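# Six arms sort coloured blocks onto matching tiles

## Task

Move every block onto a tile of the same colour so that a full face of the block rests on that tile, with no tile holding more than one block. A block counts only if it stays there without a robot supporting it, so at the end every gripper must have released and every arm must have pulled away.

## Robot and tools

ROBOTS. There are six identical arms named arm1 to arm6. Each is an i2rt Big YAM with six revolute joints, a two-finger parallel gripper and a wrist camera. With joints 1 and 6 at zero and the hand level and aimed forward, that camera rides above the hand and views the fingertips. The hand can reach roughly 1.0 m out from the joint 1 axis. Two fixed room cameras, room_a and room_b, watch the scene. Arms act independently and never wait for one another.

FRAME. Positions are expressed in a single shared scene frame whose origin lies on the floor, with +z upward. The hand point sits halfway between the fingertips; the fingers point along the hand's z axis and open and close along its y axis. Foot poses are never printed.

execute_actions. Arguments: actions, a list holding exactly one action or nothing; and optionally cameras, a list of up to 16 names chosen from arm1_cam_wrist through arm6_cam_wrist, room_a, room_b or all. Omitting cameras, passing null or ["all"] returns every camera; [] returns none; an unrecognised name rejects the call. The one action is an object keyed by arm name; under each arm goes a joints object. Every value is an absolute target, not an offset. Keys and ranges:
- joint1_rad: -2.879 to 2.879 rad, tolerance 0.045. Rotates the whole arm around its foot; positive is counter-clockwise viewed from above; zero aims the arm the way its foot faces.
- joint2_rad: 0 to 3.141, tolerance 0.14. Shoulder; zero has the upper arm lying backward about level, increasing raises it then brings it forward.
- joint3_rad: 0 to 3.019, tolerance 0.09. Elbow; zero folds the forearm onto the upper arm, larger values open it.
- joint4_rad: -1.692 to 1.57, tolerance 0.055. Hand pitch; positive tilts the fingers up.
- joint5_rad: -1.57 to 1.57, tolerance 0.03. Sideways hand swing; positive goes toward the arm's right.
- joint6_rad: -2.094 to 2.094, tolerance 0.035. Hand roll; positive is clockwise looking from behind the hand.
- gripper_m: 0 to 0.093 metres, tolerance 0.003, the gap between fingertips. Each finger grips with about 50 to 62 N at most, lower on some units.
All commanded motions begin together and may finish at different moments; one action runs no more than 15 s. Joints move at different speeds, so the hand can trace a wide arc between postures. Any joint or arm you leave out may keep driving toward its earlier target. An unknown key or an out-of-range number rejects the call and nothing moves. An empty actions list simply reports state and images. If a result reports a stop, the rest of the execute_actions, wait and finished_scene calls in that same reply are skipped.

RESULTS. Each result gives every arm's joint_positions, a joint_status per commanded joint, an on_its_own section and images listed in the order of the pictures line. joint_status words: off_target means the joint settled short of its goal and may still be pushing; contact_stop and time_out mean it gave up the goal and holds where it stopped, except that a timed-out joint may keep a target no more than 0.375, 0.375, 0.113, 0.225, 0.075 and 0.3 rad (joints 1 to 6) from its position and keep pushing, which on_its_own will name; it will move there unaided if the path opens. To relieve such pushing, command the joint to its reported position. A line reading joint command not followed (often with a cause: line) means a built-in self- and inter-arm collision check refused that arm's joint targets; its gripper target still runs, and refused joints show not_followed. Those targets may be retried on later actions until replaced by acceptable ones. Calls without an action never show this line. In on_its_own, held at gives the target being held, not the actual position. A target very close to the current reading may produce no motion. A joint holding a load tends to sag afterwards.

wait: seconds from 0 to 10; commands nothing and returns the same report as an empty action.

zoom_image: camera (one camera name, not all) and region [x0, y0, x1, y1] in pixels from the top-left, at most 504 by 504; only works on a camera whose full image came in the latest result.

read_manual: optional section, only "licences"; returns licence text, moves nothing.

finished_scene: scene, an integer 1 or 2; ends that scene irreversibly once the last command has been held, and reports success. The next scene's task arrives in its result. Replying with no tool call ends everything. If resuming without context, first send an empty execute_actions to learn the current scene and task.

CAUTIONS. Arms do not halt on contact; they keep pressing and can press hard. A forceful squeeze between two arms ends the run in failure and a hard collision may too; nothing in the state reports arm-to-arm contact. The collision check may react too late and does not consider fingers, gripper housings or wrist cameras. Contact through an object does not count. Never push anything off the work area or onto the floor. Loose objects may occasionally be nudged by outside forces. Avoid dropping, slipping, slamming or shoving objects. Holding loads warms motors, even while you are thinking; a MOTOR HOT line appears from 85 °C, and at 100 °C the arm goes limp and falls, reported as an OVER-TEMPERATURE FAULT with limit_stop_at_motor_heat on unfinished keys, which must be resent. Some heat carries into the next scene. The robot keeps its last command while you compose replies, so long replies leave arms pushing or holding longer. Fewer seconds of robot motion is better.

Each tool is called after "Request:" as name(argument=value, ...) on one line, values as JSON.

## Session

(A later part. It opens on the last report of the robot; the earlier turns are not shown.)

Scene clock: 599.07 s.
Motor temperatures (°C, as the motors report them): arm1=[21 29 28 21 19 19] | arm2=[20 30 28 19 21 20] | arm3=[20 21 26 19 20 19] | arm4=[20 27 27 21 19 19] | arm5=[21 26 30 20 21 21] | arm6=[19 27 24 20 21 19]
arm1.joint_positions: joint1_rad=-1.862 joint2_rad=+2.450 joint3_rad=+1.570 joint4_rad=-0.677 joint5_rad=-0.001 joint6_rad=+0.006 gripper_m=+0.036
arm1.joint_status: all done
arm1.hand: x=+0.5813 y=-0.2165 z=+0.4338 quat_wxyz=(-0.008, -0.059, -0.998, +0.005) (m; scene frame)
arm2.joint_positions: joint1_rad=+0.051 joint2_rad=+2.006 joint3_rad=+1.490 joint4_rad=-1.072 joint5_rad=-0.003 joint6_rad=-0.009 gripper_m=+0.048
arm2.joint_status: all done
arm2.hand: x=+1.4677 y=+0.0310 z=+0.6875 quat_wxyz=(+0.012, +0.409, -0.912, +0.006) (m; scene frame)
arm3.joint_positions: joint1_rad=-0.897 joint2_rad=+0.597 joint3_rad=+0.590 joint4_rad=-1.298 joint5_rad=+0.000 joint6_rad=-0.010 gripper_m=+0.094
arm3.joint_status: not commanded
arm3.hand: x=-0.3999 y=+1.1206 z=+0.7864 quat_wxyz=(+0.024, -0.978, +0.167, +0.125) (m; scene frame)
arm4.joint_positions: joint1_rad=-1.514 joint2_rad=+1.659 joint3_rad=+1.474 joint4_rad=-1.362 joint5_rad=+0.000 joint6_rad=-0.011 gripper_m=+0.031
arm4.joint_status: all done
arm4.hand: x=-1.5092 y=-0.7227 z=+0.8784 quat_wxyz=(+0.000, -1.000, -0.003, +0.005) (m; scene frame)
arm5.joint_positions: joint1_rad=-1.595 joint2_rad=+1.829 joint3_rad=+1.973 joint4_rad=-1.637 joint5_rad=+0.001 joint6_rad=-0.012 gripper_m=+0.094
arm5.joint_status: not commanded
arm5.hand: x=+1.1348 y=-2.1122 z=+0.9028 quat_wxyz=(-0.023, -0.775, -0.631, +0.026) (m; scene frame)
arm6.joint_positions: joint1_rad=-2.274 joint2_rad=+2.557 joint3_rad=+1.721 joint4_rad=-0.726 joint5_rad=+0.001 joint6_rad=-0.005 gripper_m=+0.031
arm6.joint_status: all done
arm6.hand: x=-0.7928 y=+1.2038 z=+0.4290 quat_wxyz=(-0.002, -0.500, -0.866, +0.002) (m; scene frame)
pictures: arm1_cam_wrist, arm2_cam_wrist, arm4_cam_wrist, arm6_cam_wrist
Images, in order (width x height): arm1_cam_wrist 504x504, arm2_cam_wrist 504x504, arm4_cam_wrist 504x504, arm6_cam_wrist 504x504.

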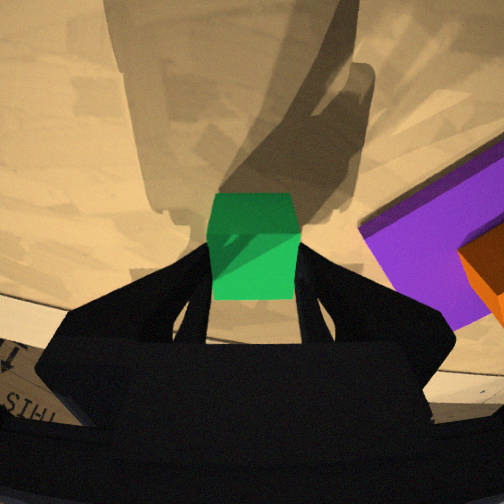

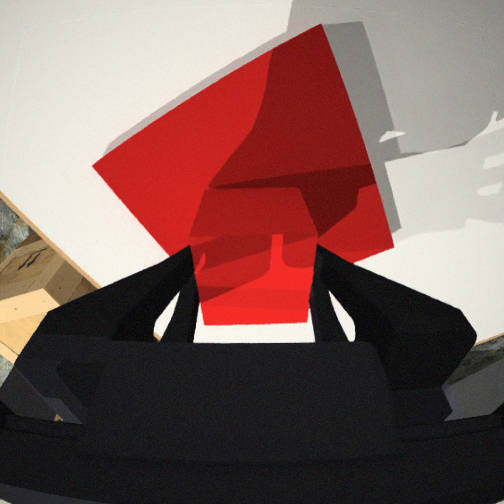

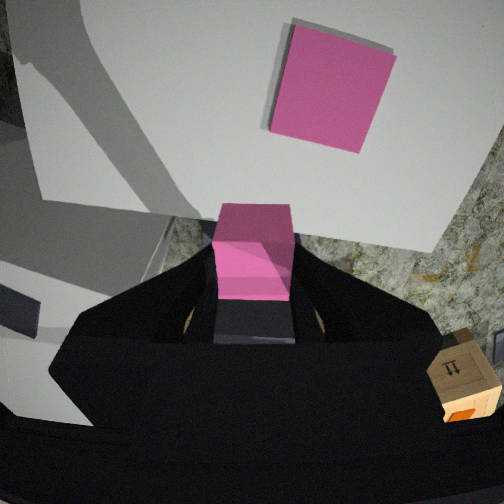

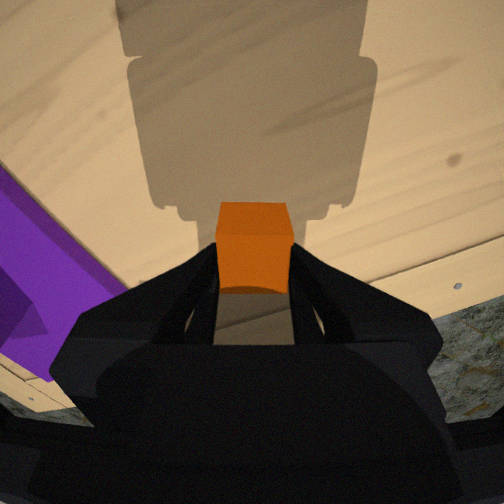

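Request:
execute_actions(actions=[{"arm1": {"joints": {"gripper_m": 0.08}}, "arm2": {"joints": {"gripper_m": 0.09}}, "arm4": {"joints": {"joint1_rad": -1.684, "joint2_rad": 2.02, "joint3_rad": 1.385, "joint4_rad": -0.897}}, "arm6": {"joints": {"joint2_rad": 2.577}}}], cameras=["arm1_cam_wrist", "arm2_cam_wrist", "arm4_cam_wrist", "arm6_cam_wrist"])

Scene clock: 655.53 s.
Motor temperatures (°C, as the motors report them): arm1=[21 29 28 21 19 19] | arm2=[20 31 28 19 21 20] | arm3=[20 20 27 19 20 19] | arm4=[20 26 29 21 19 19] | arm5=[21 26 31 20 21 21] | arm6=[19 27 24 20 21 19]
arm1.joint_positions: joint1_rad=-1.862 joint2_rad=+2.450 joint3_rad=+1.570 joint4_rad=-0.677 joint5_rad=-0.001 joint6_rad=+0.006 gripper_m=+0.080
arm1.joint_status: all done
arm1.hand: x=+0.5813 y=-0.2165 z=+0.4338 quat_wxyz=(-0.008, -0.059, -0.998, +0.005) (m; scene frame)
arm2.joint_positions: joint1_rad=+0.051 joint2_rad=+2.006 joint3_rad=+1.490 joint4_rad=-1.072 joint5_rad=-0.003 joint6_rad=-0.008 gripper_m=+0.090
arm2.joint_status: all done
arm2.hand: x=+1.4677 y=+0.0310 z=+0.6875 quat_wxyz=(+0.012, +0.409, -0.913, +0.006) (m; scene frame)
arm3.joint_positions: joint1_rad=-0.897 joint2_rad=+0.597 joint3_rad=+0.590 joint4_rad=-1.298 joint5_rad=+0.000 joint6_rad=-0.010 gripper_m=+0.094
arm3.joint_status: not commanded
arm3.hand: x=-0.3999 y=+1.1206 z=+0.7864 quat_wxyz=(+0.024, -0.978, +0.167, +0.125) (m; scene frame)
arm4.joint_positions: joint1_rad=-1.696 joint2_rad=+2.014 joint3_rad=+1.380 joint4_rad=-0.912 joint5_rad=+0.000 joint6_rad=-0.010 gripper_m=+0.031
arm4.joint_status: all done
arm4.hand: x=-1.5520 y=-0.6217 z=+0.6632 quat_wxyz=(+0.001, -0.996, +0.088, +0.006) (m; scene frame)
arm5.joint_positions: joint1_rad=-1.595 joint2_rad=+1.829 joint3_rad=+1.973 joint4_rad=-1.637 joint5_rad=+0.001 joint6_rad=-0.012 gripper_m=+0.094
arm5.joint_status: not commanded
arm5.hand: x=+1.1348 y=-2.1122 z=+0.9028 quat_wxyz=(-0.023, -0.775, -0.631, +0.026) (m; scene frame)
arm6.joint_positions: joint1_rad=-2.274 joint2_rad=+2.557 joint3_rad=+1.721 joint4_rad=-0.726 joint5_rad=+0.001 joint6_rad=-0.005 gripper_m=+0.031
arm6.joint_status: all done
arm6.hand: x=-0.7928 y=+1.2038 z=+0.4290 quat_wxyz=(-0.002, -0.500, -0.866, +0.002) (m; scene frame)
pictures: arm1_cam_wrist, arm2_cam_wrist, arm4_cam_wrist, arm6_cam_wrist
Images, in order (width x height): arm1_cam_wrist 504x504, arm2_cam_wrist 504x504, arm4_cam_wrist 504x504, arm6_cam_wrist 504x504.

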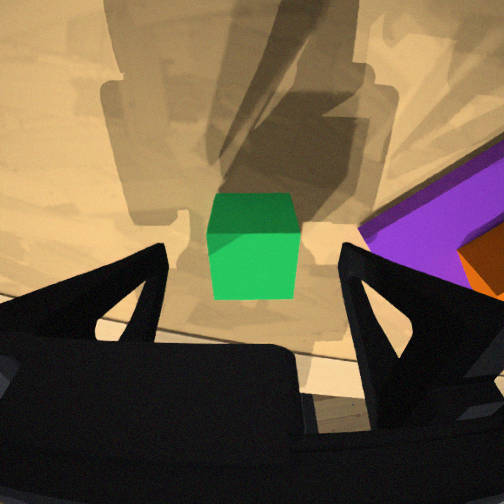

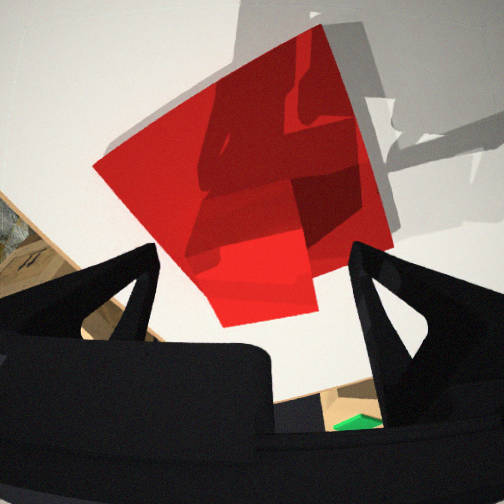

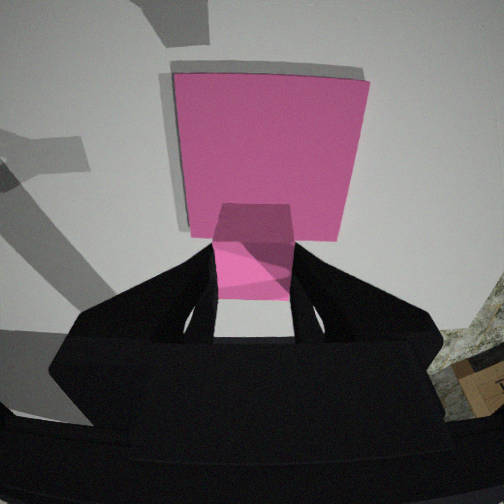

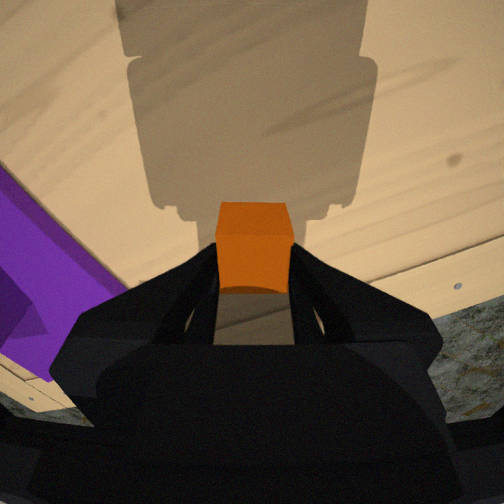

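Request:
execute_actions(actions=[{"arm1": {"joints": {"joint2_rad": 2.33, "joint4_rad": -0.82, "gripper_m": 0.093}}, "arm2": {"joints": {"joint2_rad": 1.843, "joint3_rad": 1.70, "joint4_rad": -1.42}}, "arm4": {"joints": {"joint1_rad": -1.73, "joint2_rad": 2.205, "joint3_rad": 1.35, "joint4_rad": -0.695}}, "arm6": {"joints": {"joint2_rad": 2.557, "gripper_m": 0.08}}}], cameras=["arm1_cam_wrist", "arm2_cam_wrist", "arm4_cam_wrist", "arm6_cam_wrist"])

Scene clock: 695.80 s.
Motor temperatures (°C, as the motors report them): arm1=[21 29 28 21 19 19] | arm2=[20 31 28 19 21 20] | arm3=[20 20 27 19 20 19] | arm4=[20 27 28 21 19 19] | arm5=[21 26 31 20 21 21] | arm6=[19 27 24 20 21 19]
arm1.joint_positions: joint1_rad=-1.862 joint2_rad=+2.311 joint3_rad=+1.570 joint4_rad=-0.811 joint5_rad=-0.001 joint6_rad=+0.006 gripper_m=+0.093
arm1.joint_status: all done
arm1.hand: x=+0.5916 y=-0.2167 z=+0.5154 quat_wxyz=(-0.012, -0.059, -0.998, +0.006) (m; scene frame)
arm2.joint_positions: joint1_rad=+0.051 joint2_rad=+1.828 joint3_rad=+1.672 joint4_rad=-1.407 joint5_rad=-0.003 joint6_rad=-0.008 gripper_m=+0.090
arm2.joint_status: all done
arm2.hand: x=+1.4629 y=+0.0266 z=+0.8511 quat_wxyz=(+0.001, +0.409, -0.913, +0.001) (m; scene frame)
arm3.joint_positions: joint1_rad=-0.897 joint2_rad=+0.597 joint3_rad=+0.590 joint4_rad=-1.298 joint5_rad=+0.000 joint6_rad=-0.010 gripper_m=+0.094
arm3.joint_status: not commanded
arm3.hand: x=-0.3999 y=+1.1206 z=+0.7864 quat_wxyz=(+0.024, -0.978, +0.167, +0.125) (m; scene frame)
arm4.joint_positions: joint1_rad=-1.722 joint2_rad=+2.206 joint3_rad=+1.349 joint4_rad=-0.709 joint5_rad=+0.000 joint6_rad=-0.009 gripper_m=+0.031
arm4.joint_status: all done
arm4.hand: x=-1.5413 y=-0.6087 z=+0.5530 quat_wxyz=(+0.000, -0.995, +0.102, -0.004) (m; scene frame)
arm5.joint_positions: joint1_rad=-1.595 joint2_rad=+1.829 joint3_rad=+1.973 joint4_rad=-1.637 joint5_rad=+0.001 joint6_rad=-0.012 gripper_m=+0.094
arm5.joint_status: not commanded
arm5.hand: x=+1.1348 y=-2.1122 z=+0.9028 quat_wxyz=(-0.023, -0.775, -0.631, +0.026) (m; scene frame)
arm6.joint_positions: joint1_rad=-2.274 joint2_rad=+2.557 joint3_rad=+1.721 joint4_rad=-0.726 joint5_rad=+0.001 joint6_rad=-0.005 gripper_m=+0.080
arm6.joint_status: all done
arm6.hand: x=-0.7928 y=+1.2038 z=+0.4290 quat_wxyz=(-0.002, -0.500, -0.866, +0.002) (m; scene frame)
pictures: arm1_cam_wrist, arm2_cam_wrist, arm4_cam_wrist, arm6_cam_wrist
Images, in order (width x height): arm1_cam_wrist 504x504, arm2_cam_wrist 504x504, arm4_cam_wrist 504x504, arm6_cam_wrist 504x504.

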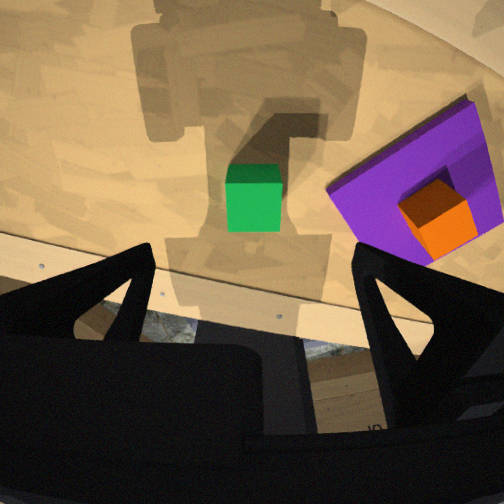

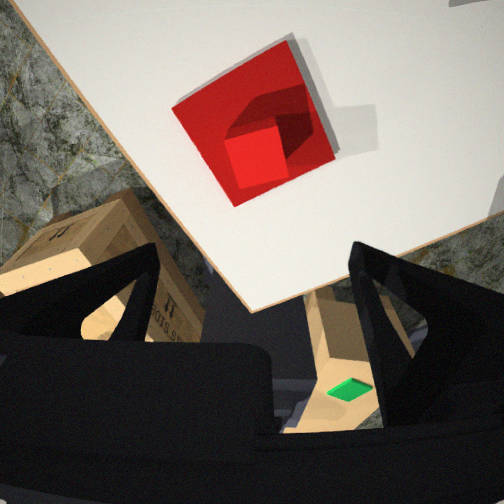

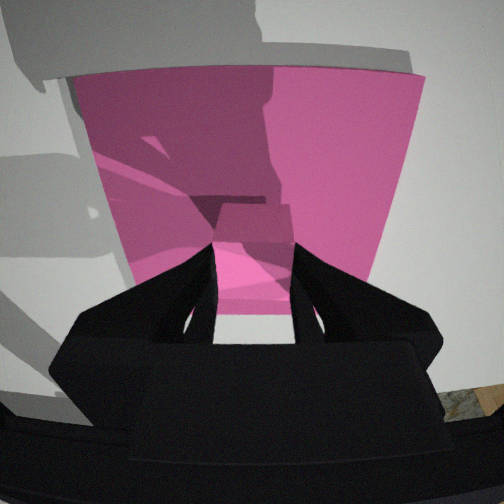

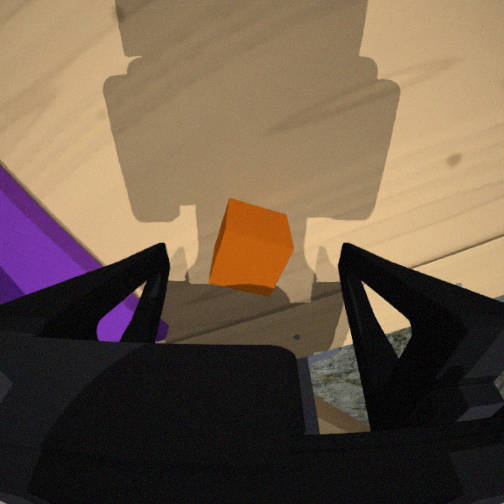

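Request:
zoom_image(camera="arm1_cam_wrist", region=[310, 80, 504, 274])

Request:
zoom_image(camera="arm6_cam_wrist", region=[170, 170, 340, 320])

Region (310, 80, 504, 274) of arm1_cam_wrist's 504x504 image, scaled by 2.598, with more detail than that image has.

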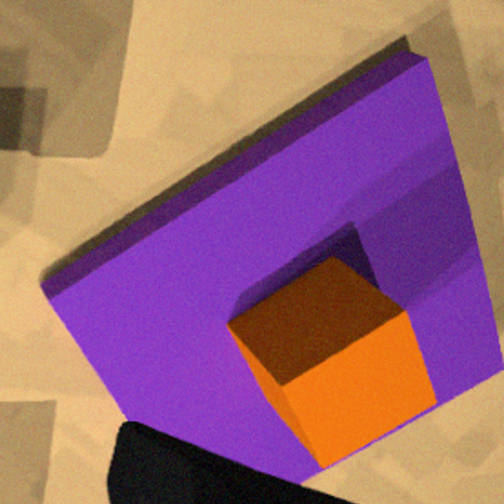

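Region (170, 170, 340, 320) of arm6_cam_wrist's 504x504 image, scaled by 2.965, with more detail than that image has; it fills the top 445 rows of this view, and the rest is white.

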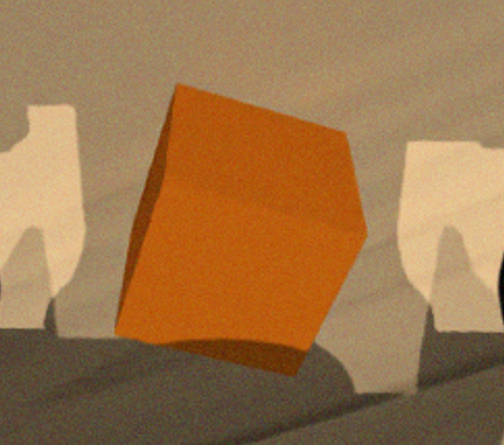

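Request:
execute_actions(actions=[{"arm1": {"joints": {"joint1_rad": -2.10, "joint2_rad": 2.385, "joint3_rad": 1.63, "joint4_rad": -0.812, "joint6_rad": 0.67}}, "arm2": {"joints": {"joint1_rad": 2.04, "joint2_rad": 1.04, "joint3_rad": 0.71, "joint4_rad": -1.235, "joint6_rad": -0.2, "gripper_m": 0.093}}, "arm3": {"joints": {"joint1_rad": -0.80, "joint2_rad": 1.34, "joint3_rad": 0.81, "joint4_rad": -1.035}}, "arm4": {"joints": {"joint2_rad": 2.245, "joint4_rad": -0.67}}, "arm6": {"joints": {"joint2_rad": 1.2, "joint3_rad": 1.0, "joint4_rad": -1.37}}}], cameras=["arm1_cam_wrist", "arm2_cam_wrist", "arm3_cam_wrist", "arm4_cam_wrist", "arm6_cam_wrist"])

Scene clock: 759.37 s.
Motor temperatures (°C, as the motors report them): arm1=[21 30 29 21 19 19] | arm2=[20 30 31 19 21 20] | arm3=[20 20 27 19 20 19] | arm4=[20 28 27 21 19 19] | arm5=[21 26 31 20 21 21] | arm6=[19 27 24 20 21 19]
arm1.joint_positions: joint1_rad=-2.093 joint2_rad=+2.376 joint3_rad=+1.599 joint4_rad=-0.811 joint5_rad=+0.001 joint6_rad=+0.661 gripper_m=+0.093
arm1.joint_status: all done
arm1.hand: x=+0.5556 y=-0.3539 z=+0.4864 quat_wxyz=(+0.004, -0.482, -0.876, +0.006) (m; scene frame)
arm2.joint_positions: joint1_rad=+2.032 joint2_rad=+1.061 joint3_rad=+0.708 joint4_rad=-1.239 joint5_rad=-0.002 joint6_rad=-0.192 gripper_m=+0.093
arm2.joint_status: all done
arm2.hand: x=+0.8481 y=-0.3107 z=+0.7990 quat_wxyz=(+0.008, +0.998, -0.067, +0.008) (m; scene frame)
arm3.joint_positions: joint1_rad=-0.804 joint2_rad=+1.345 joint3_rad=+0.795 joint4_rad=-1.041 joint5_rad=+0.000 joint6_rad=-0.010 gripper_m=+0.094
arm3.joint_status: all done
arm3.hand: x=-0.5305 y=+1.1367 z=+0.6946 quat_wxyz=(-0.001, -0.992, +0.123, -0.015) (m; scene frame)
arm4.joint_positions: joint1_rad=-1.722 joint2_rad=+2.221 joint3_rad=+1.349 joint4_rad=-0.685 joint5_rad=+0.000 joint6_rad=-0.009 gripper_m=+0.031
arm4.joint_status: all done
arm4.hand: x=-1.5429 y=-0.6084 z=+0.5449 quat_wxyz=(+0.001, -0.995, +0.102, +0.001) (m; scene frame)
arm5.joint_positions: joint1_rad=-1.595 joint2_rad=+1.829 joint3_rad=+1.973 joint4_rad=-1.637 joint5_rad=+0.001 joint6_rad=-0.012 gripper_m=+0.094
arm5.joint_status: not commanded
arm5.hand: x=+1.1348 y=-2.1122 z=+0.9028 quat_wxyz=(-0.023, -0.775, -0.631, +0.026) (m; scene frame)
arm6.joint_positions: joint1_rad=-2.274 joint2_rad=+1.198 joint3_rad=+0.999 joint4_rad=-1.356 joint5_rad=+0.001 joint6_rad=-0.005 gripper_m=+0.080
arm6.joint_status: all done
arm6.hand: x=-0.9450 y=+1.4697 z=+0.8631 quat_wxyz=(-0.005, -0.500, -0.866, +0.003) (m; scene frame)
pictures: arm1_cam_wrist, arm2_cam_wrist, arm3_cam_wrist, arm4_cam_wrist, arm6_cam_wrist
Images, in order (width x height): arm1_cam_wrist 504x504, arm2_cam_wrist 504x504, arm3_cam_wrist 504x504, arm4_cam_wrist 504x504, arm6_cam_wrist 504x504.

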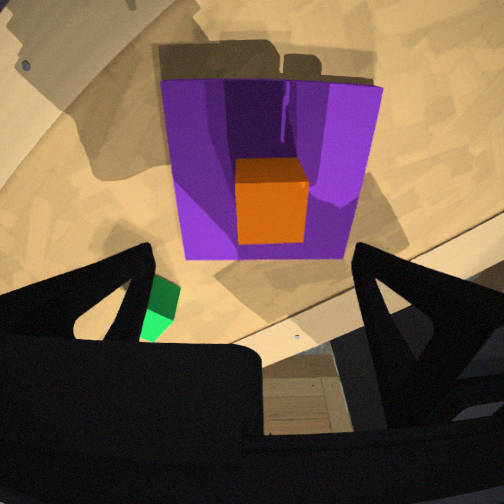

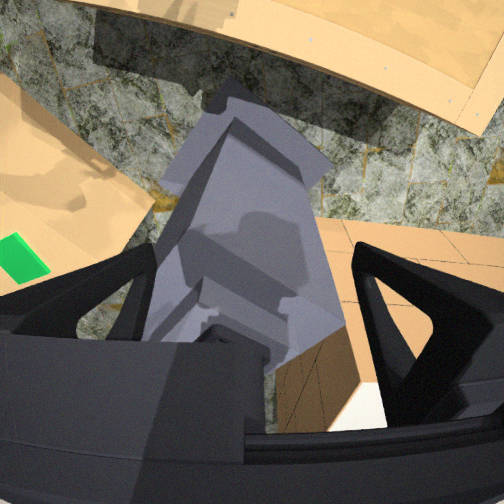

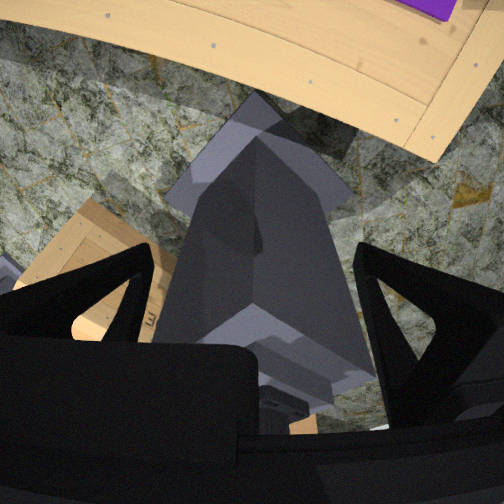

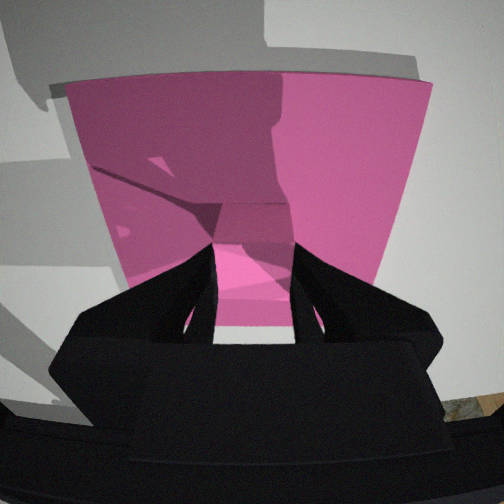

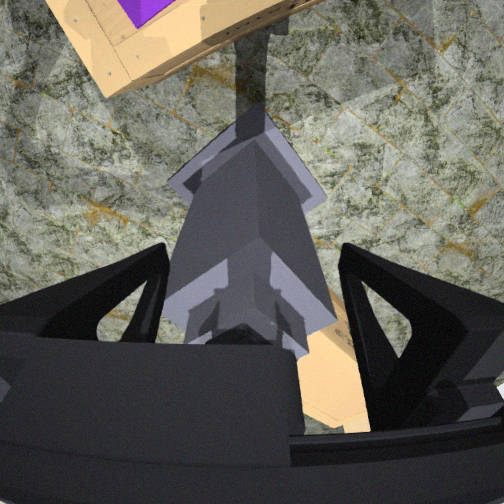

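Request:
execute_actions(actions=[{"arm1": {"joints": {"joint1_rad": -2.12, "joint2_rad": 2.465, "joint4_rad": -0.716}}, "arm3": {"joints": {"joint2_rad": 2.265, "joint3_rad": 1.55, "joint4_rad": -0.80, "joint6_rad": -0.48}}, "arm4": {"joints": {"gripper_m": 0.08}}}], cameras=["arm1_cam_wrist", "arm3_cam_wrist", "arm4_cam_wrist"])

Scene clock: 779.90 s.
Motor temperatures (°C, as the motors report them): arm1=[21 30 29 21 19 19] | arm2=[20 29 30 19 21 20] | arm3=[20 20 27 19 20 19] | arm4=[20 27 27 21 19 19] | arm5=[21 26 31 20 21 21] | arm6=[19 26 25 20 21 19]
arm1.joint_positions: joint1_rad=-2.116 joint2_rad=+2.465 joint3_rad=+1.604 joint4_rad=-0.726 joint5_rad=+0.001 joint6_rad=+0.662 gripper_m=+0.093
arm1.joint_status: all done
arm1.hand: x=+0.5458 y=-0.3656 z=+0.4352 quat_wxyz=(+0.004, -0.492, -0.871, +0.006) (m; scene frame)
arm2.joint_positions: joint1_rad=+2.032 joint2_rad=+1.061 joint3_rad=+0.708 joint4_rad=-1.239 joint5_rad=-0.002 joint6_rad=-0.192 gripper_m=+0.093
arm2.joint_status: not commanded
arm2.hand: x=+0.8481 y=-0.3107 z=+0.7990 quat_wxyz=(+0.008, +0.998, -0.067, +0.008) (m; scene frame)
arm3.joint_positions: joint1_rad=-0.804 joint2_rad=+2.293 joint3_rad=+1.517 joint4_rad=-0.800 joint5_rad=+0.000 joint6_rad=-0.468 gripper_m=+0.094
arm3.joint_status: all done
arm3.hand: x=-0.7903 y=+1.2056 z=+0.4790 quat_wxyz=(-0.002, -0.994, -0.105, -0.007) (m; scene frame)
arm4.joint_positions: joint1_rad=-1.722 joint2_rad=+2.221 joint3_rad=+1.349 joint4_rad=-0.685 joint5_rad=+0.000 joint6_rad=-0.009 gripper_m=+0.080
arm4.joint_status: all done
arm4.hand: x=-1.5429 y=-0.6084 z=+0.5449 quat_wxyz=(+0.001, -0.995, +0.102, +0.001) (m; scene frame)
arm5.joint_positions: joint1_rad=-1.595 joint2_rad=+1.829 joint3_rad=+1.973 joint4_rad=-1.637 joint5_rad=+0.001 joint6_rad=-0.012 gripper_m=+0.094
arm5.joint_status: not commanded
arm5.hand: x=+1.1348 y=-2.1122 z=+0.9028 quat_wxyz=(-0.023, -0.775, -0.631, +0.026) (m; scene frame)
arm6.joint_positions: joint1_rad=-2.274 joint2_rad=+1.198 joint3_rad=+0.999 joint4_rad=-1.356 joint5_rad=+0.001 joint6_rad=-0.005 gripper_m=+0.080
arm6.joint_status: not commanded
arm6.hand: x=-0.9450 y=+1.4697 z=+0.8631 quat_wxyz=(-0.005, -0.500, -0.866, +0.003) (m; scene frame)
pictures: arm1_cam_wrist, arm3_cam_wrist, arm4_cam_wrist
Images, in order (width x height): arm1_cam_wrist 504x504, arm3_cam_wrist 504x504, arm4_cam_wrist 504x504.

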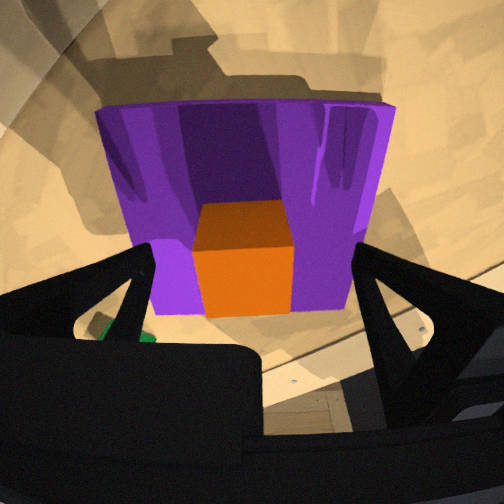

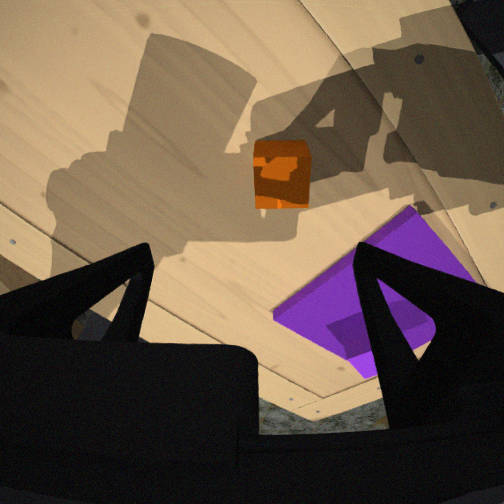

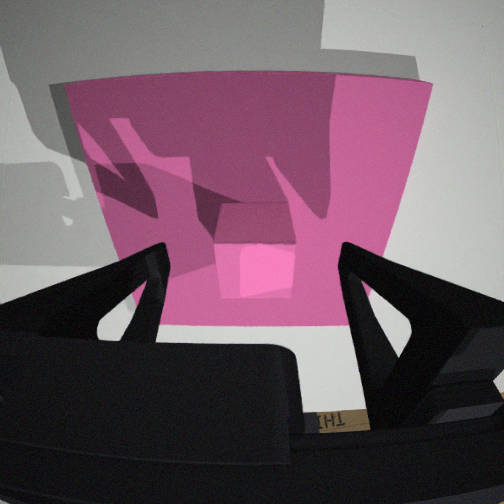

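Request:
zoom_image(camera="arm3_cam_wrist", region=[230, 120, 340, 230])

Region (230, 120, 340, 230) of arm3_cam_wrist's 504x504 image, scaled by 4.582, with more detail than that image has.

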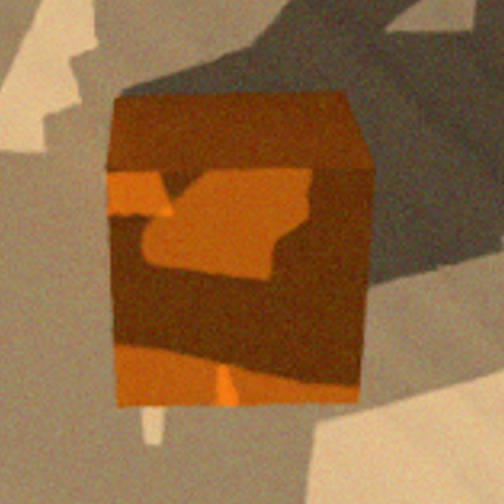

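Request:
execute_actions(actions=[{"arm1": {"joints": {"gripper_m": 0.024}}, "arm3": {"joints": {"joint1_rad": -0.83, "joint2_rad": 2.41, "joint3_rad": 1.63, "joint4_rad": -0.745, "joint6_rad": -0.49}}, "arm4": {"joints": {"joint2_rad": 1.7, "joint3_rad": 1.4, "joint4_rad": -1.27}}}], cameras=["arm1_cam_wrist", "arm3_cam_wrist", "arm4_cam_wrist"])

Scene clock: 800.67 s.
Motor temperatures (°C, as the motors report them): arm1=[21 30 29 21 19 19] | arm2=[20 28 29 19 21 20] | arm3=[20 22 27 19 20 19] | arm4=[20 27 27 21 19 19] | arm5=[21 26 31 20 21 21] | arm6=[19 25 25 20 21 19]
arm1.joint_positions: joint1_rad=-2.116 joint2_rad=+2.465 joint3_rad=+1.604 joint4_rad=-0.725 joint5_rad=+0.001 joint6_rad=+0.662 gripper_m=+0.037
arm1.joint_status: gripper_m off_target (ended at +0.037, target +0.024)
arm1.hand: x=+0.5459 y=-0.3657 z=+0.4352 quat_wxyz=(+0.004, -0.492, -0.871, +0.006) (m; scene frame)
arm2.joint_positions: joint1_rad=+2.032 joint2_rad=+1.061 joint3_rad=+0.708 joint4_rad=-1.239 joint5_rad=-0.002 joint6_rad=-0.192 gripper_m=+0.093
arm2.joint_status: not commanded
arm2.hand: x=+0.8481 y=-0.3107 z=+0.7990 quat_wxyz=(+0.008, +0.998, -0.067, +0.008) (m; scene frame)
arm3.joint_positions: joint1_rad=-0.825 joint2_rad=+2.423 joint3_rad=+1.615 joint4_rad=-0.747 joint5_rad=+0.000 joint6_rad=-0.478 gripper_m=+0.094
arm3.joint_status: all done
arm3.hand: x=-0.8101 y=+1.2244 z=+0.4288 quat_wxyz=(+0.002, -0.995, -0.100, +0.002) (m; scene frame)
arm4.joint_positions: joint1_rad=-1.722 joint2_rad=+1.691 joint3_rad=+1.383 joint4_rad=-1.255 joint5_rad=+0.000 joint6_rad=-0.009 gripper_m=+0.080
arm4.joint_status: all done
arm4.hand: x=-1.4940 y=-0.6195 z=+0.8295 quat_wxyz=(+0.001, -0.995, +0.102, -0.002) (m; scene frame)
arm5.joint_positions: joint1_rad=-1.595 joint2_rad=+1.829 joint3_rad=+1.973 joint4_rad=-1.637 joint5_rad=+0.001 joint6_rad=-0.012 gripper_m=+0.094
arm5.joint_status: not commanded
arm5.hand: x=+1.1348 y=-2.1122 z=+0.9028 quat_wxyz=(-0.023, -0.775, -0.631, +0.026) (m; scene frame)
arm6.joint_positions: joint1_rad=-2.274 joint2_rad=+1.198 joint3_rad=+0.999 joint4_rad=-1.356 joint5_rad=+0.001 joint6_rad=-0.005 gripper_m=+0.080
arm6.joint_status: not commanded
arm6.hand: x=-0.9450 y=+1.4697 z=+0.8631 quat_wxyz=(-0.005, -0.500, -0.866, +0.003) (m; scene frame)
pictures: arm1_cam_wrist, arm3_cam_wrist, arm4_cam_wrist
Images, in order (width x height): arm1_cam_wrist 504x504, arm3_cam_wrist 504x504, arm4_cam_wrist 504x504.

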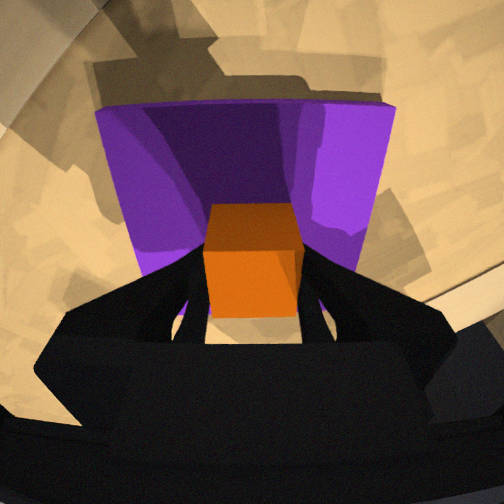

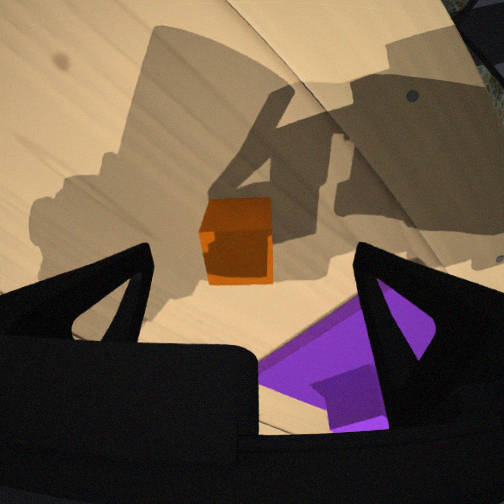

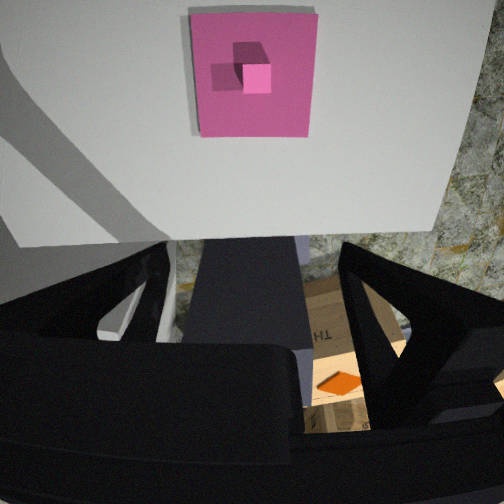

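Request:
execute_actions(actions=[{"arm1": {"joints": {"joint1_rad": 1.965, "joint2_rad": 1.945, "joint3_rad": 1.60, "joint4_rad": -1.225, "joint6_rad": 0.0}}, "arm3": {"joints": {"joint2_rad": 2.45, "joint4_rad": -0.725}}}], cameras=["arm1_cam_wrist", "arm3_cam_wrist", "room_a", "room_b"])

Scene clock: 824.23 s.
Motor temperatures (°C, as the motors report them): arm1=[21 30 29 21 19 19] | arm2=[20 28 29 19 21 20] | arm3=[20 23 26 19 20 19] | arm4=[20 27 30 21 19 19] | arm5=[21 26 32 20 21 21] | arm6=[19 25 25 20 21 19]
arm1.joint_positions: joint1_rad=+1.972 joint2_rad=+1.960 joint3_rad=+1.607 joint4_rad=-1.215 joint5_rad=+0.000 joint6_rad=+0.006 gripper_m=+0.037
arm1.joint_status: all done
arm1.hand: x=-0.5109 y=-0.4666 z=+0.7318 quat_wxyz=(+0.006, +0.959, +0.283, -0.002) (m; scene frame)
arm2.joint_positions: joint1_rad=+2.032 joint2_rad=+1.061 joint3_rad=+0.708 joint4_rad=-1.239 joint5_rad=-0.002 joint6_rad=-0.192 gripper_m=+0.093
arm2.joint_status: not commanded
arm2.hand: x=+0.8481 y=-0.3107 z=+0.7990 quat_wxyz=(+0.008, +0.998, -0.067, +0.008) (m; scene frame)
arm3.joint_positions: joint1_rad=-0.825 joint2_rad=+2.445 joint3_rad=+1.615 joint4_rad=-0.734 joint5_rad=+0.000 joint6_rad=-0.478 gripper_m=+0.094
arm3.joint_status: all done
arm3.hand: x=-0.8062 y=+1.2233 z=+0.4162 quat_wxyz=(+0.000, -0.995, -0.100, -0.002) (m; scene frame)
arm4.joint_positions: joint1_rad=-1.722 joint2_rad=+1.691 joint3_rad=+1.383 joint4_rad=-1.255 joint5_rad=+0.000 joint6_rad=-0.009 gripper_m=+0.080
arm4.joint_status: not commanded
arm4.hand: x=-1.4940 y=-0.6195 z=+0.8295 quat_wxyz=(+0.001, -0.995, +0.102, -0.002) (m; scene frame)
arm5.joint_positions: joint1_rad=-1.595 joint2_rad=+1.829 joint3_rad=+1.973 joint4_rad=-1.637 joint5_rad=+0.001 joint6_rad=-0.012 gripper_m=+0.094
arm5.joint_status: not commanded
arm5.hand: x=+1.1348 y=-2.1122 z=+0.9028 quat_wxyz=(-0.023, -0.775, -0.631, +0.026) (m; scene frame)
arm6.joint_positions: joint1_rad=-2.274 joint2_rad=+1.198 joint3_rad=+0.999 joint4_rad=-1.356 joint5_rad=+0.001 joint6_rad=-0.005 gripper_m=+0.080
arm6.joint_status: not commanded
arm6.hand: x=-0.9450 y=+1.4697 z=+0.8631 quat_wxyz=(-0.005, -0.500, -0.866, +0.003) (m; scene frame)
pictures: arm1_cam_wrist, arm3_cam_wrist, room_a, room_b
Images, in order (width x height): arm1_cam_wrist 504x504, arm3_cam_wrist 504x504, room_a 504x504, room_b 504x504.

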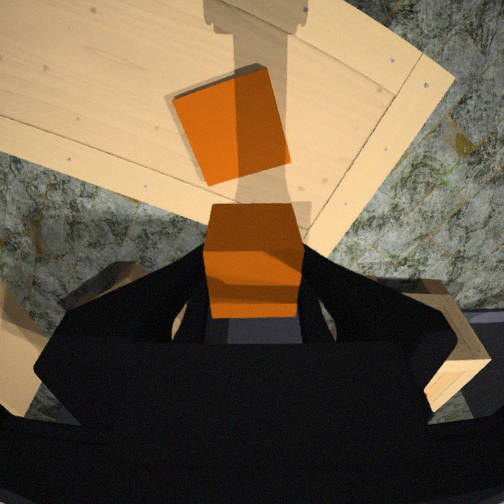

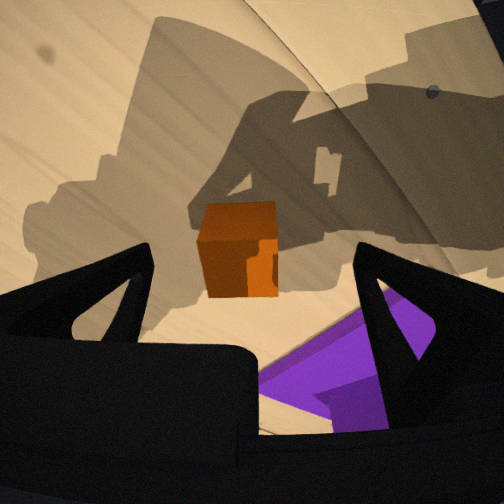

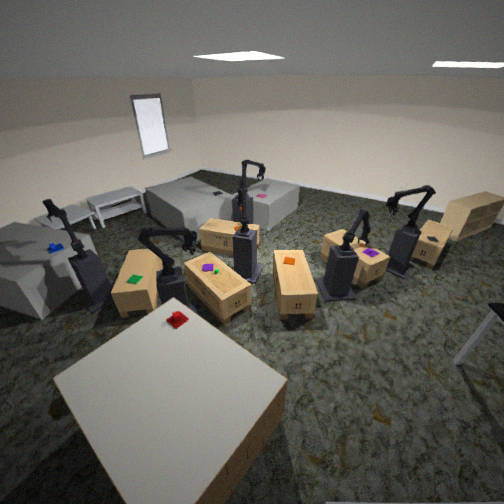

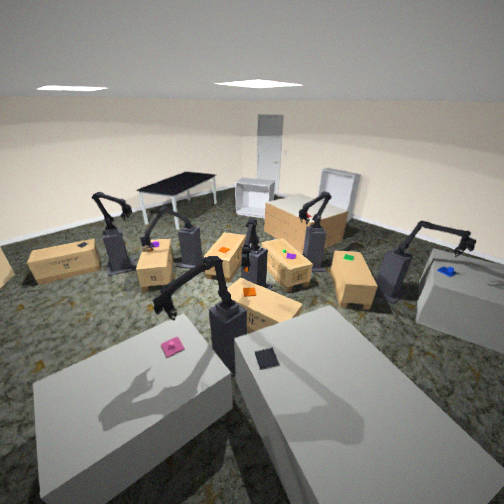

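Request:
execute_actions(actions=[{"arm1": {"joints": {"joint1_rad": 2.025, "joint2_rad": 2.345, "joint3_rad": 1.49, "joint4_rad": -0.70}}, "arm2": {"joints": {"joint2_rad": 2.285, "joint3_rad": 1.37, "joint4_rad": -0.61}}, "arm3": {"joints": {"gripper_m": 0.018}}}], cameras=["arm1_cam_wrist", "arm2_cam_wrist", "arm3_cam_wrist"])

Scene clock: 846.67 s.
Motor temperatures (°C, as the motors report them): arm1=[21 30 29 21 19 19] | arm2=[20 28 29 19 21 20] | arm3=[20 24 25 19 20 19] | arm4=[20 26 30 21 19 19] | arm5=[21 26 32 20 21 21] | arm6=[19 24 25 20 21 19]
arm1.joint_positions: joint1_rad=+2.030 joint2_rad=+2.345 joint3_rad=+1.470 joint4_rad=-0.708 joint5_rad=+0.000 joint6_rad=+0.006 gripper_m=+0.037
arm1.joint_status: all done
arm1.hand: x=-0.4821 y=-0.4908 z=+0.4691 quat_wxyz=(+0.004, +0.951, +0.310, +0.006) (m; scene frame)
arm2.joint_positions: joint1_rad=+2.032 joint2_rad=+2.299 joint3_rad=+1.347 joint4_rad=-0.620 joint5_rad=-0.002 joint6_rad=-0.192 gripper_m=+0.093
arm2.joint_status: all done
arm2.hand: x=+0.5664 y=-0.2185 z=+0.4937 quat_wxyz=(+0.006, +0.998, -0.067, -0.001) (m; scene frame)
arm3.joint_positions: joint1_rad=-0.825 joint2_rad=+2.445 joint3_rad=+1.615 joint4_rad=-0.734 joint5_rad=+0.000 joint6_rad=-0.479 gripper_m=+0.031
arm3.joint_status: gripper_m off_target (ended at +0.031, target +0.018)
arm3.hand: x=-0.8062 y=+1.2233 z=+0.4162 quat_wxyz=(+0.000, -0.995, -0.100, -0.002) (m; scene frame)
arm4.joint_positions: joint1_rad=-1.722 joint2_rad=+1.691 joint3_rad=+1.383 joint4_rad=-1.255 joint5_rad=+0.000 joint6_rad=-0.009 gripper_m=+0.080
arm4.joint_status: not commanded
arm4.hand: x=-1.4940 y=-0.6195 z=+0.8295 quat_wxyz=(+0.001, -0.995, +0.102, -0.002) (m; scene frame)
arm5.joint_positions: joint1_rad=-1.595 joint2_rad=+1.829 joint3_rad=+1.973 joint4_rad=-1.637 joint5_rad=+0.001 joint6_rad=-0.012 gripper_m=+0.094
arm5.joint_status: not commanded
arm5.hand: x=+1.1348 y=-2.1122 z=+0.9028 quat_wxyz=(-0.023, -0.775, -0.631, +0.026) (m; scene frame)
arm6.joint_positions: joint1_rad=-2.274 joint2_rad=+1.198 joint3_rad=+0.999 joint4_rad=-1.356 joint5_rad=+0.001 joint6_rad=-0.005 gripper_m=+0.080
arm6.joint_status: not commanded
arm6.hand: x=-0.9450 y=+1.4697 z=+0.8631 quat_wxyz=(-0.005, -0.500, -0.866, +0.003) (m; scene frame)
pictures: arm1_cam_wrist, arm2_cam_wrist, arm3_cam_wrist
Images, in order (width x height): arm1_cam_wrist 504x504, arm2_cam_wrist 504x504, arm3_cam_wrist 504x504.

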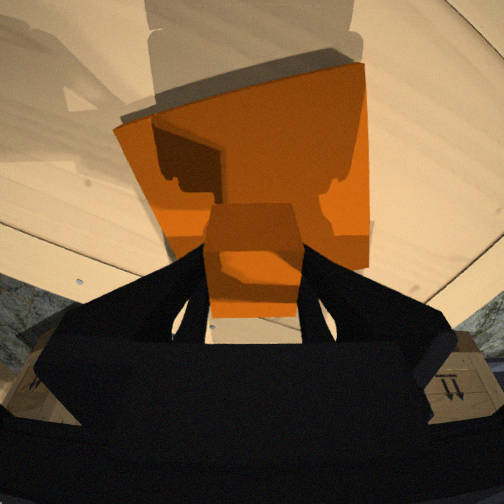

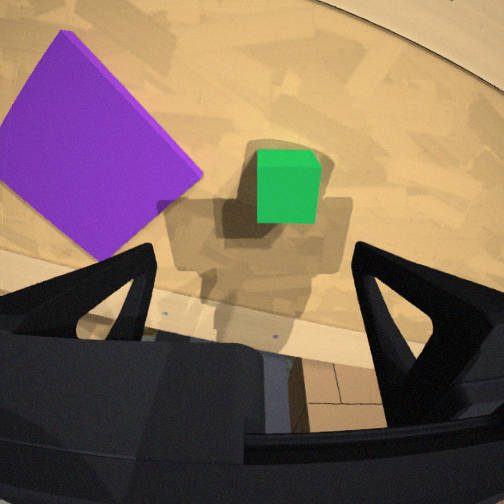

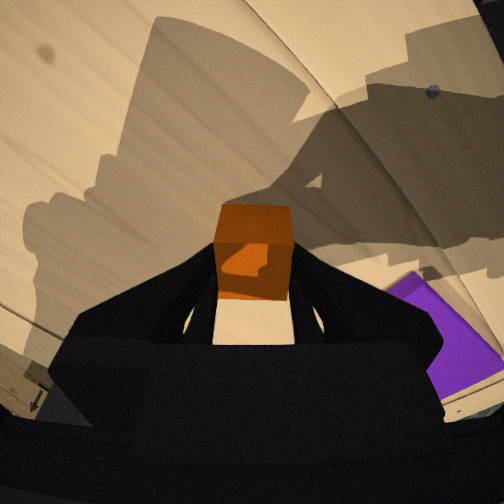

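Request:
execute_actions(actions=[{"arm1": {"joints": {"joint2_rad": 2.405, "joint4_rad": -0.631}}, "arm2": {"joints": {"joint1_rad": 1.99, "joint2_rad": 2.44, "joint3_rad": 1.45, "joint4_rad": -0.545, "joint6_rad": -0.235}}, "arm3": {"joints": {"joint1_rad": 1.37, "joint2_rad": 2.1, "joint3_rad": 1.61, "joint4_rad": -1.075, "joint6_rad": 0.0}}}], cameras=["arm1_cam_wrist", "arm2_cam_wrist", "arm3_cam_wrist"])

Scene clock: 870.60 s.
Motor temperatures (°C, as the motors report them): arm1=[21 30 29 21 19 19] | arm2=[20 29 29 19 21 20] | arm3=[20 24 25 19 20 19] | arm4=[20 26 31 21 19 19] | arm5=[21 27 32 20 21 21] | arm6=[19 24 25 20 21 19]
arm1.joint_positions: joint1_rad=+2.030 joint2_rad=+2.401 joint3_rad=+1.470 joint4_rad=-0.641 joint5_rad=+0.000 joint6_rad=+0.006 gripper_m=+0.037
arm1.joint_status: all done
arm1.hand: x=-0.4804 y=-0.4900 z=+0.4379 quat_wxyz=(+0.006, +0.951, +0.310, +0.000) (m; scene frame)
arm2.joint_positions: joint1_rad=+1.994 joint2_rad=+2.439 joint3_rad=+1.435 joint4_rad=-0.553 joint5_rad=-0.002 joint6_rad=-0.226 gripper_m=+0.093
arm2.joint_status: all done
arm2.hand: x=+0.5572 y=-0.1938 z=+0.4377 quat_wxyz=(+0.004, +0.998, -0.069, -0.008) (m; scene frame)
arm3.joint_positions: joint1_rad=+1.374 joint2_rad=+2.111 joint3_rad=+1.604 joint4_rad=-1.067 joint5_rad=+0.000 joint6_rad=-0.012 gripper_m=+0.031
arm3.joint_status: all done
arm3.hand: x=-0.0085 y=+0.4828 z=+0.6197 quat_wxyz=(-0.003, -0.568, -0.823, -0.004) (m; scene frame)
arm4.joint_positions: joint1_rad=-1.722 joint2_rad=+1.691 joint3_rad=+1.383 joint4_rad=-1.255 joint5_rad=+0.000 joint6_rad=-0.009 gripper_m=+0.080
arm4.joint_status: not commanded
arm4.hand: x=-1.4940 y=-0.6195 z=+0.8295 quat_wxyz=(+0.001, -0.995, +0.102, -0.002) (m; scene frame)
arm5.joint_positions: joint1_rad=-1.595 joint2_rad=+1.829 joint3_rad=+1.973 joint4_rad=-1.637 joint5_rad=+0.001 joint6_rad=-0.012 gripper_m=+0.094
arm5.joint_status: not commanded
arm5.hand: x=+1.1348 y=-2.1122 z=+0.9028 quat_wxyz=(-0.023, -0.775, -0.631, +0.026) (m; scene frame)
arm6.joint_positions: joint1_rad=-2.274 joint2_rad=+1.198 joint3_rad=+0.999 joint4_rad=-1.356 joint5_rad=+0.001 joint6_rad=-0.005 gripper_m=+0.080
arm6.joint_status: not commanded
arm6.hand: x=-0.9450 y=+1.4697 z=+0.8631 quat_wxyz=(-0.005, -0.500, -0.866, +0.003) (m; scene frame)
pictures: arm1_cam_wrist, arm2_cam_wrist, arm3_cam_wrist
Images, in order (width x height): arm1_cam_wrist 504x504, arm2_cam_wrist 504x504, arm3_cam_wrist 504x504.

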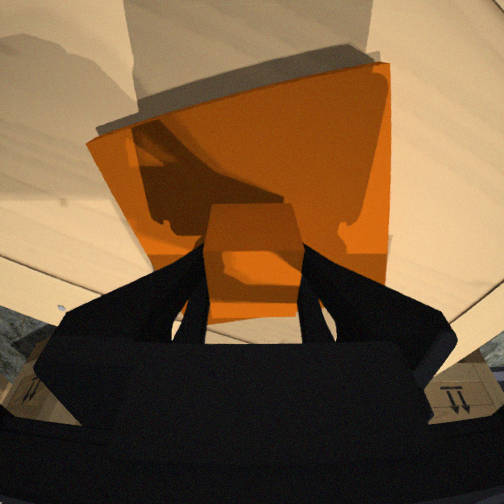

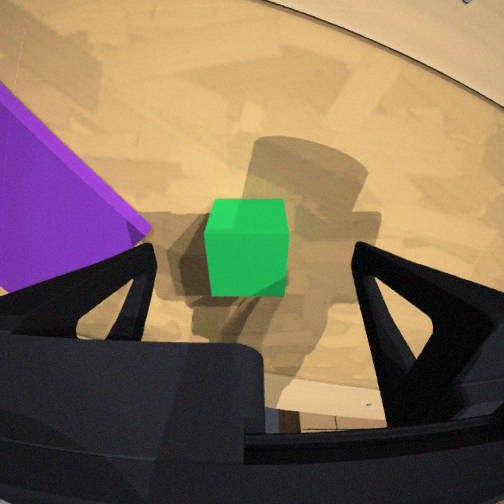

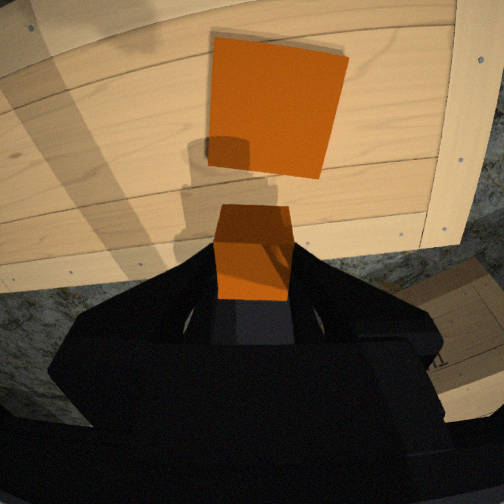

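Request:
execute_actions(actions=[{"arm1": {"joints": {"joint2_rad": 2.416}}, "arm2": {"joints": {"joint2_rad": 2.46}}, "arm3": {"joints": {"joint1_rad": 1.34, "joint2_rad": 2.415, "joint3_rad": 1.72, "joint4_rad": -0.835}}}], cameras=["arm1_cam_wrist", "arm2_cam_wrist", "arm3_cam_wrist"])

Scene clock: 887.83 s.
Motor temperatures (°C, as the motors report them): arm1=[21 30 29 21 19 19] | arm2=[20 30 28 19 21 20] | arm3=[20 24 26 19 20 19] | arm4=[20 26 31 21 19 19] | arm5=[21 27 32 20 21 21] | arm6=[19 24 25 20 21 19]
arm1.joint_positions: joint1_rad=+2.030 joint2_rad=+2.401 joint3_rad=+1.470 joint4_rad=-0.641 joint5_rad=+0.000 joint6_rad=+0.006 gripper_m=+0.037
arm1.joint_status: all done
arm1.hand: x=-0.4804 y=-0.4900 z=+0.4379 quat_wxyz=(+0.006, +0.951, +0.310, +0.000) (m; scene frame)
arm2.joint_positions: joint1_rad=+1.994 joint2_rad=+2.439 joint3_rad=+1.435 joint4_rad=-0.553 joint5_rad=-0.002 joint6_rad=-0.226 gripper_m=+0.093
arm2.joint_status: all done
arm2.hand: x=+0.5572 y=-0.1938 z=+0.4377 quat_wxyz=(+0.004, +0.998, -0.069, -0.008) (m; scene frame)
arm3.joint_positions: joint1_rad=+1.341 joint2_rad=+2.443 joint3_rad=+1.694 joint4_rad=-0.843 joint5_rad=+0.000 joint6_rad=-0.012 gripper_m=+0.031
arm3.joint_status: all done
arm3.hand: x=-0.0187 y=+0.4554 z=+0.4469 quat_wxyz=(+0.004, -0.581, -0.813, -0.009) (m; scene frame)
arm4.joint_positions: joint1_rad=-1.722 joint2_rad=+1.691 joint3_rad=+1.383 joint4_rad=-1.255 joint5_rad=+0.000 joint6_rad=-0.009 gripper_m=+0.080
arm4.joint_status: not commanded
arm4.hand: x=-1.4940 y=-0.6195 z=+0.8295 quat_wxyz=(+0.001, -0.995, +0.102, -0.002) (m; scene frame)
arm5.joint_positions: joint1_rad=-1.595 joint2_rad=+1.829 joint3_rad=+1.973 joint4_rad=-1.637 joint5_rad=+0.001 joint6_rad=-0.012 gripper_m=+0.094
arm5.joint_status: not commanded
arm5.hand: x=+1.1348 y=-2.1122 z=+0.9028 quat_wxyz=(-0.023, -0.775, -0.631, +0.026) (m; scene frame)
arm6.joint_positions: joint1_rad=-2.274 joint2_rad=+1.198 joint3_rad=+0.999 joint4_rad=-1.356 joint5_rad=+0.001 joint6_rad=-0.005 gripper_m=+0.080
arm6.joint_status: not commanded
arm6.hand: x=-0.9450 y=+1.4697 z=+0.8631 quat_wxyz=(-0.005, -0.500, -0.866, +0.003) (m; scene frame)
pictures: arm1_cam_wrist, arm2_cam_wrist, arm3_cam_wrist
Images, in order (width x height): arm1_cam_wrist 504x504, arm2_cam_wrist 504x504, arm3_cam_wrist 504x504.

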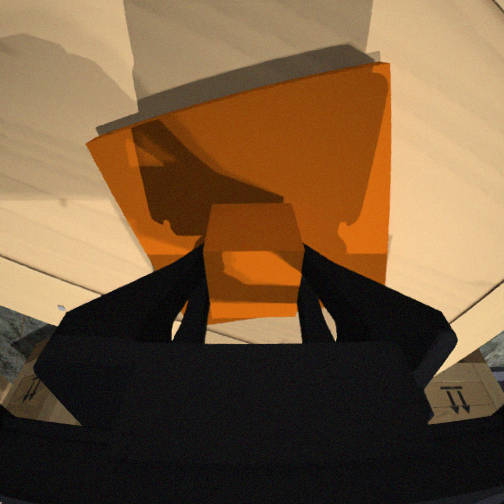

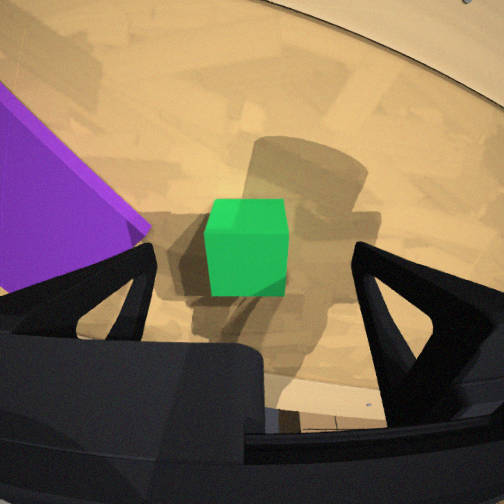

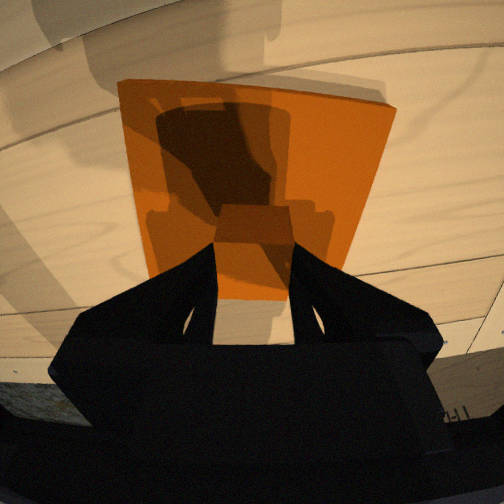

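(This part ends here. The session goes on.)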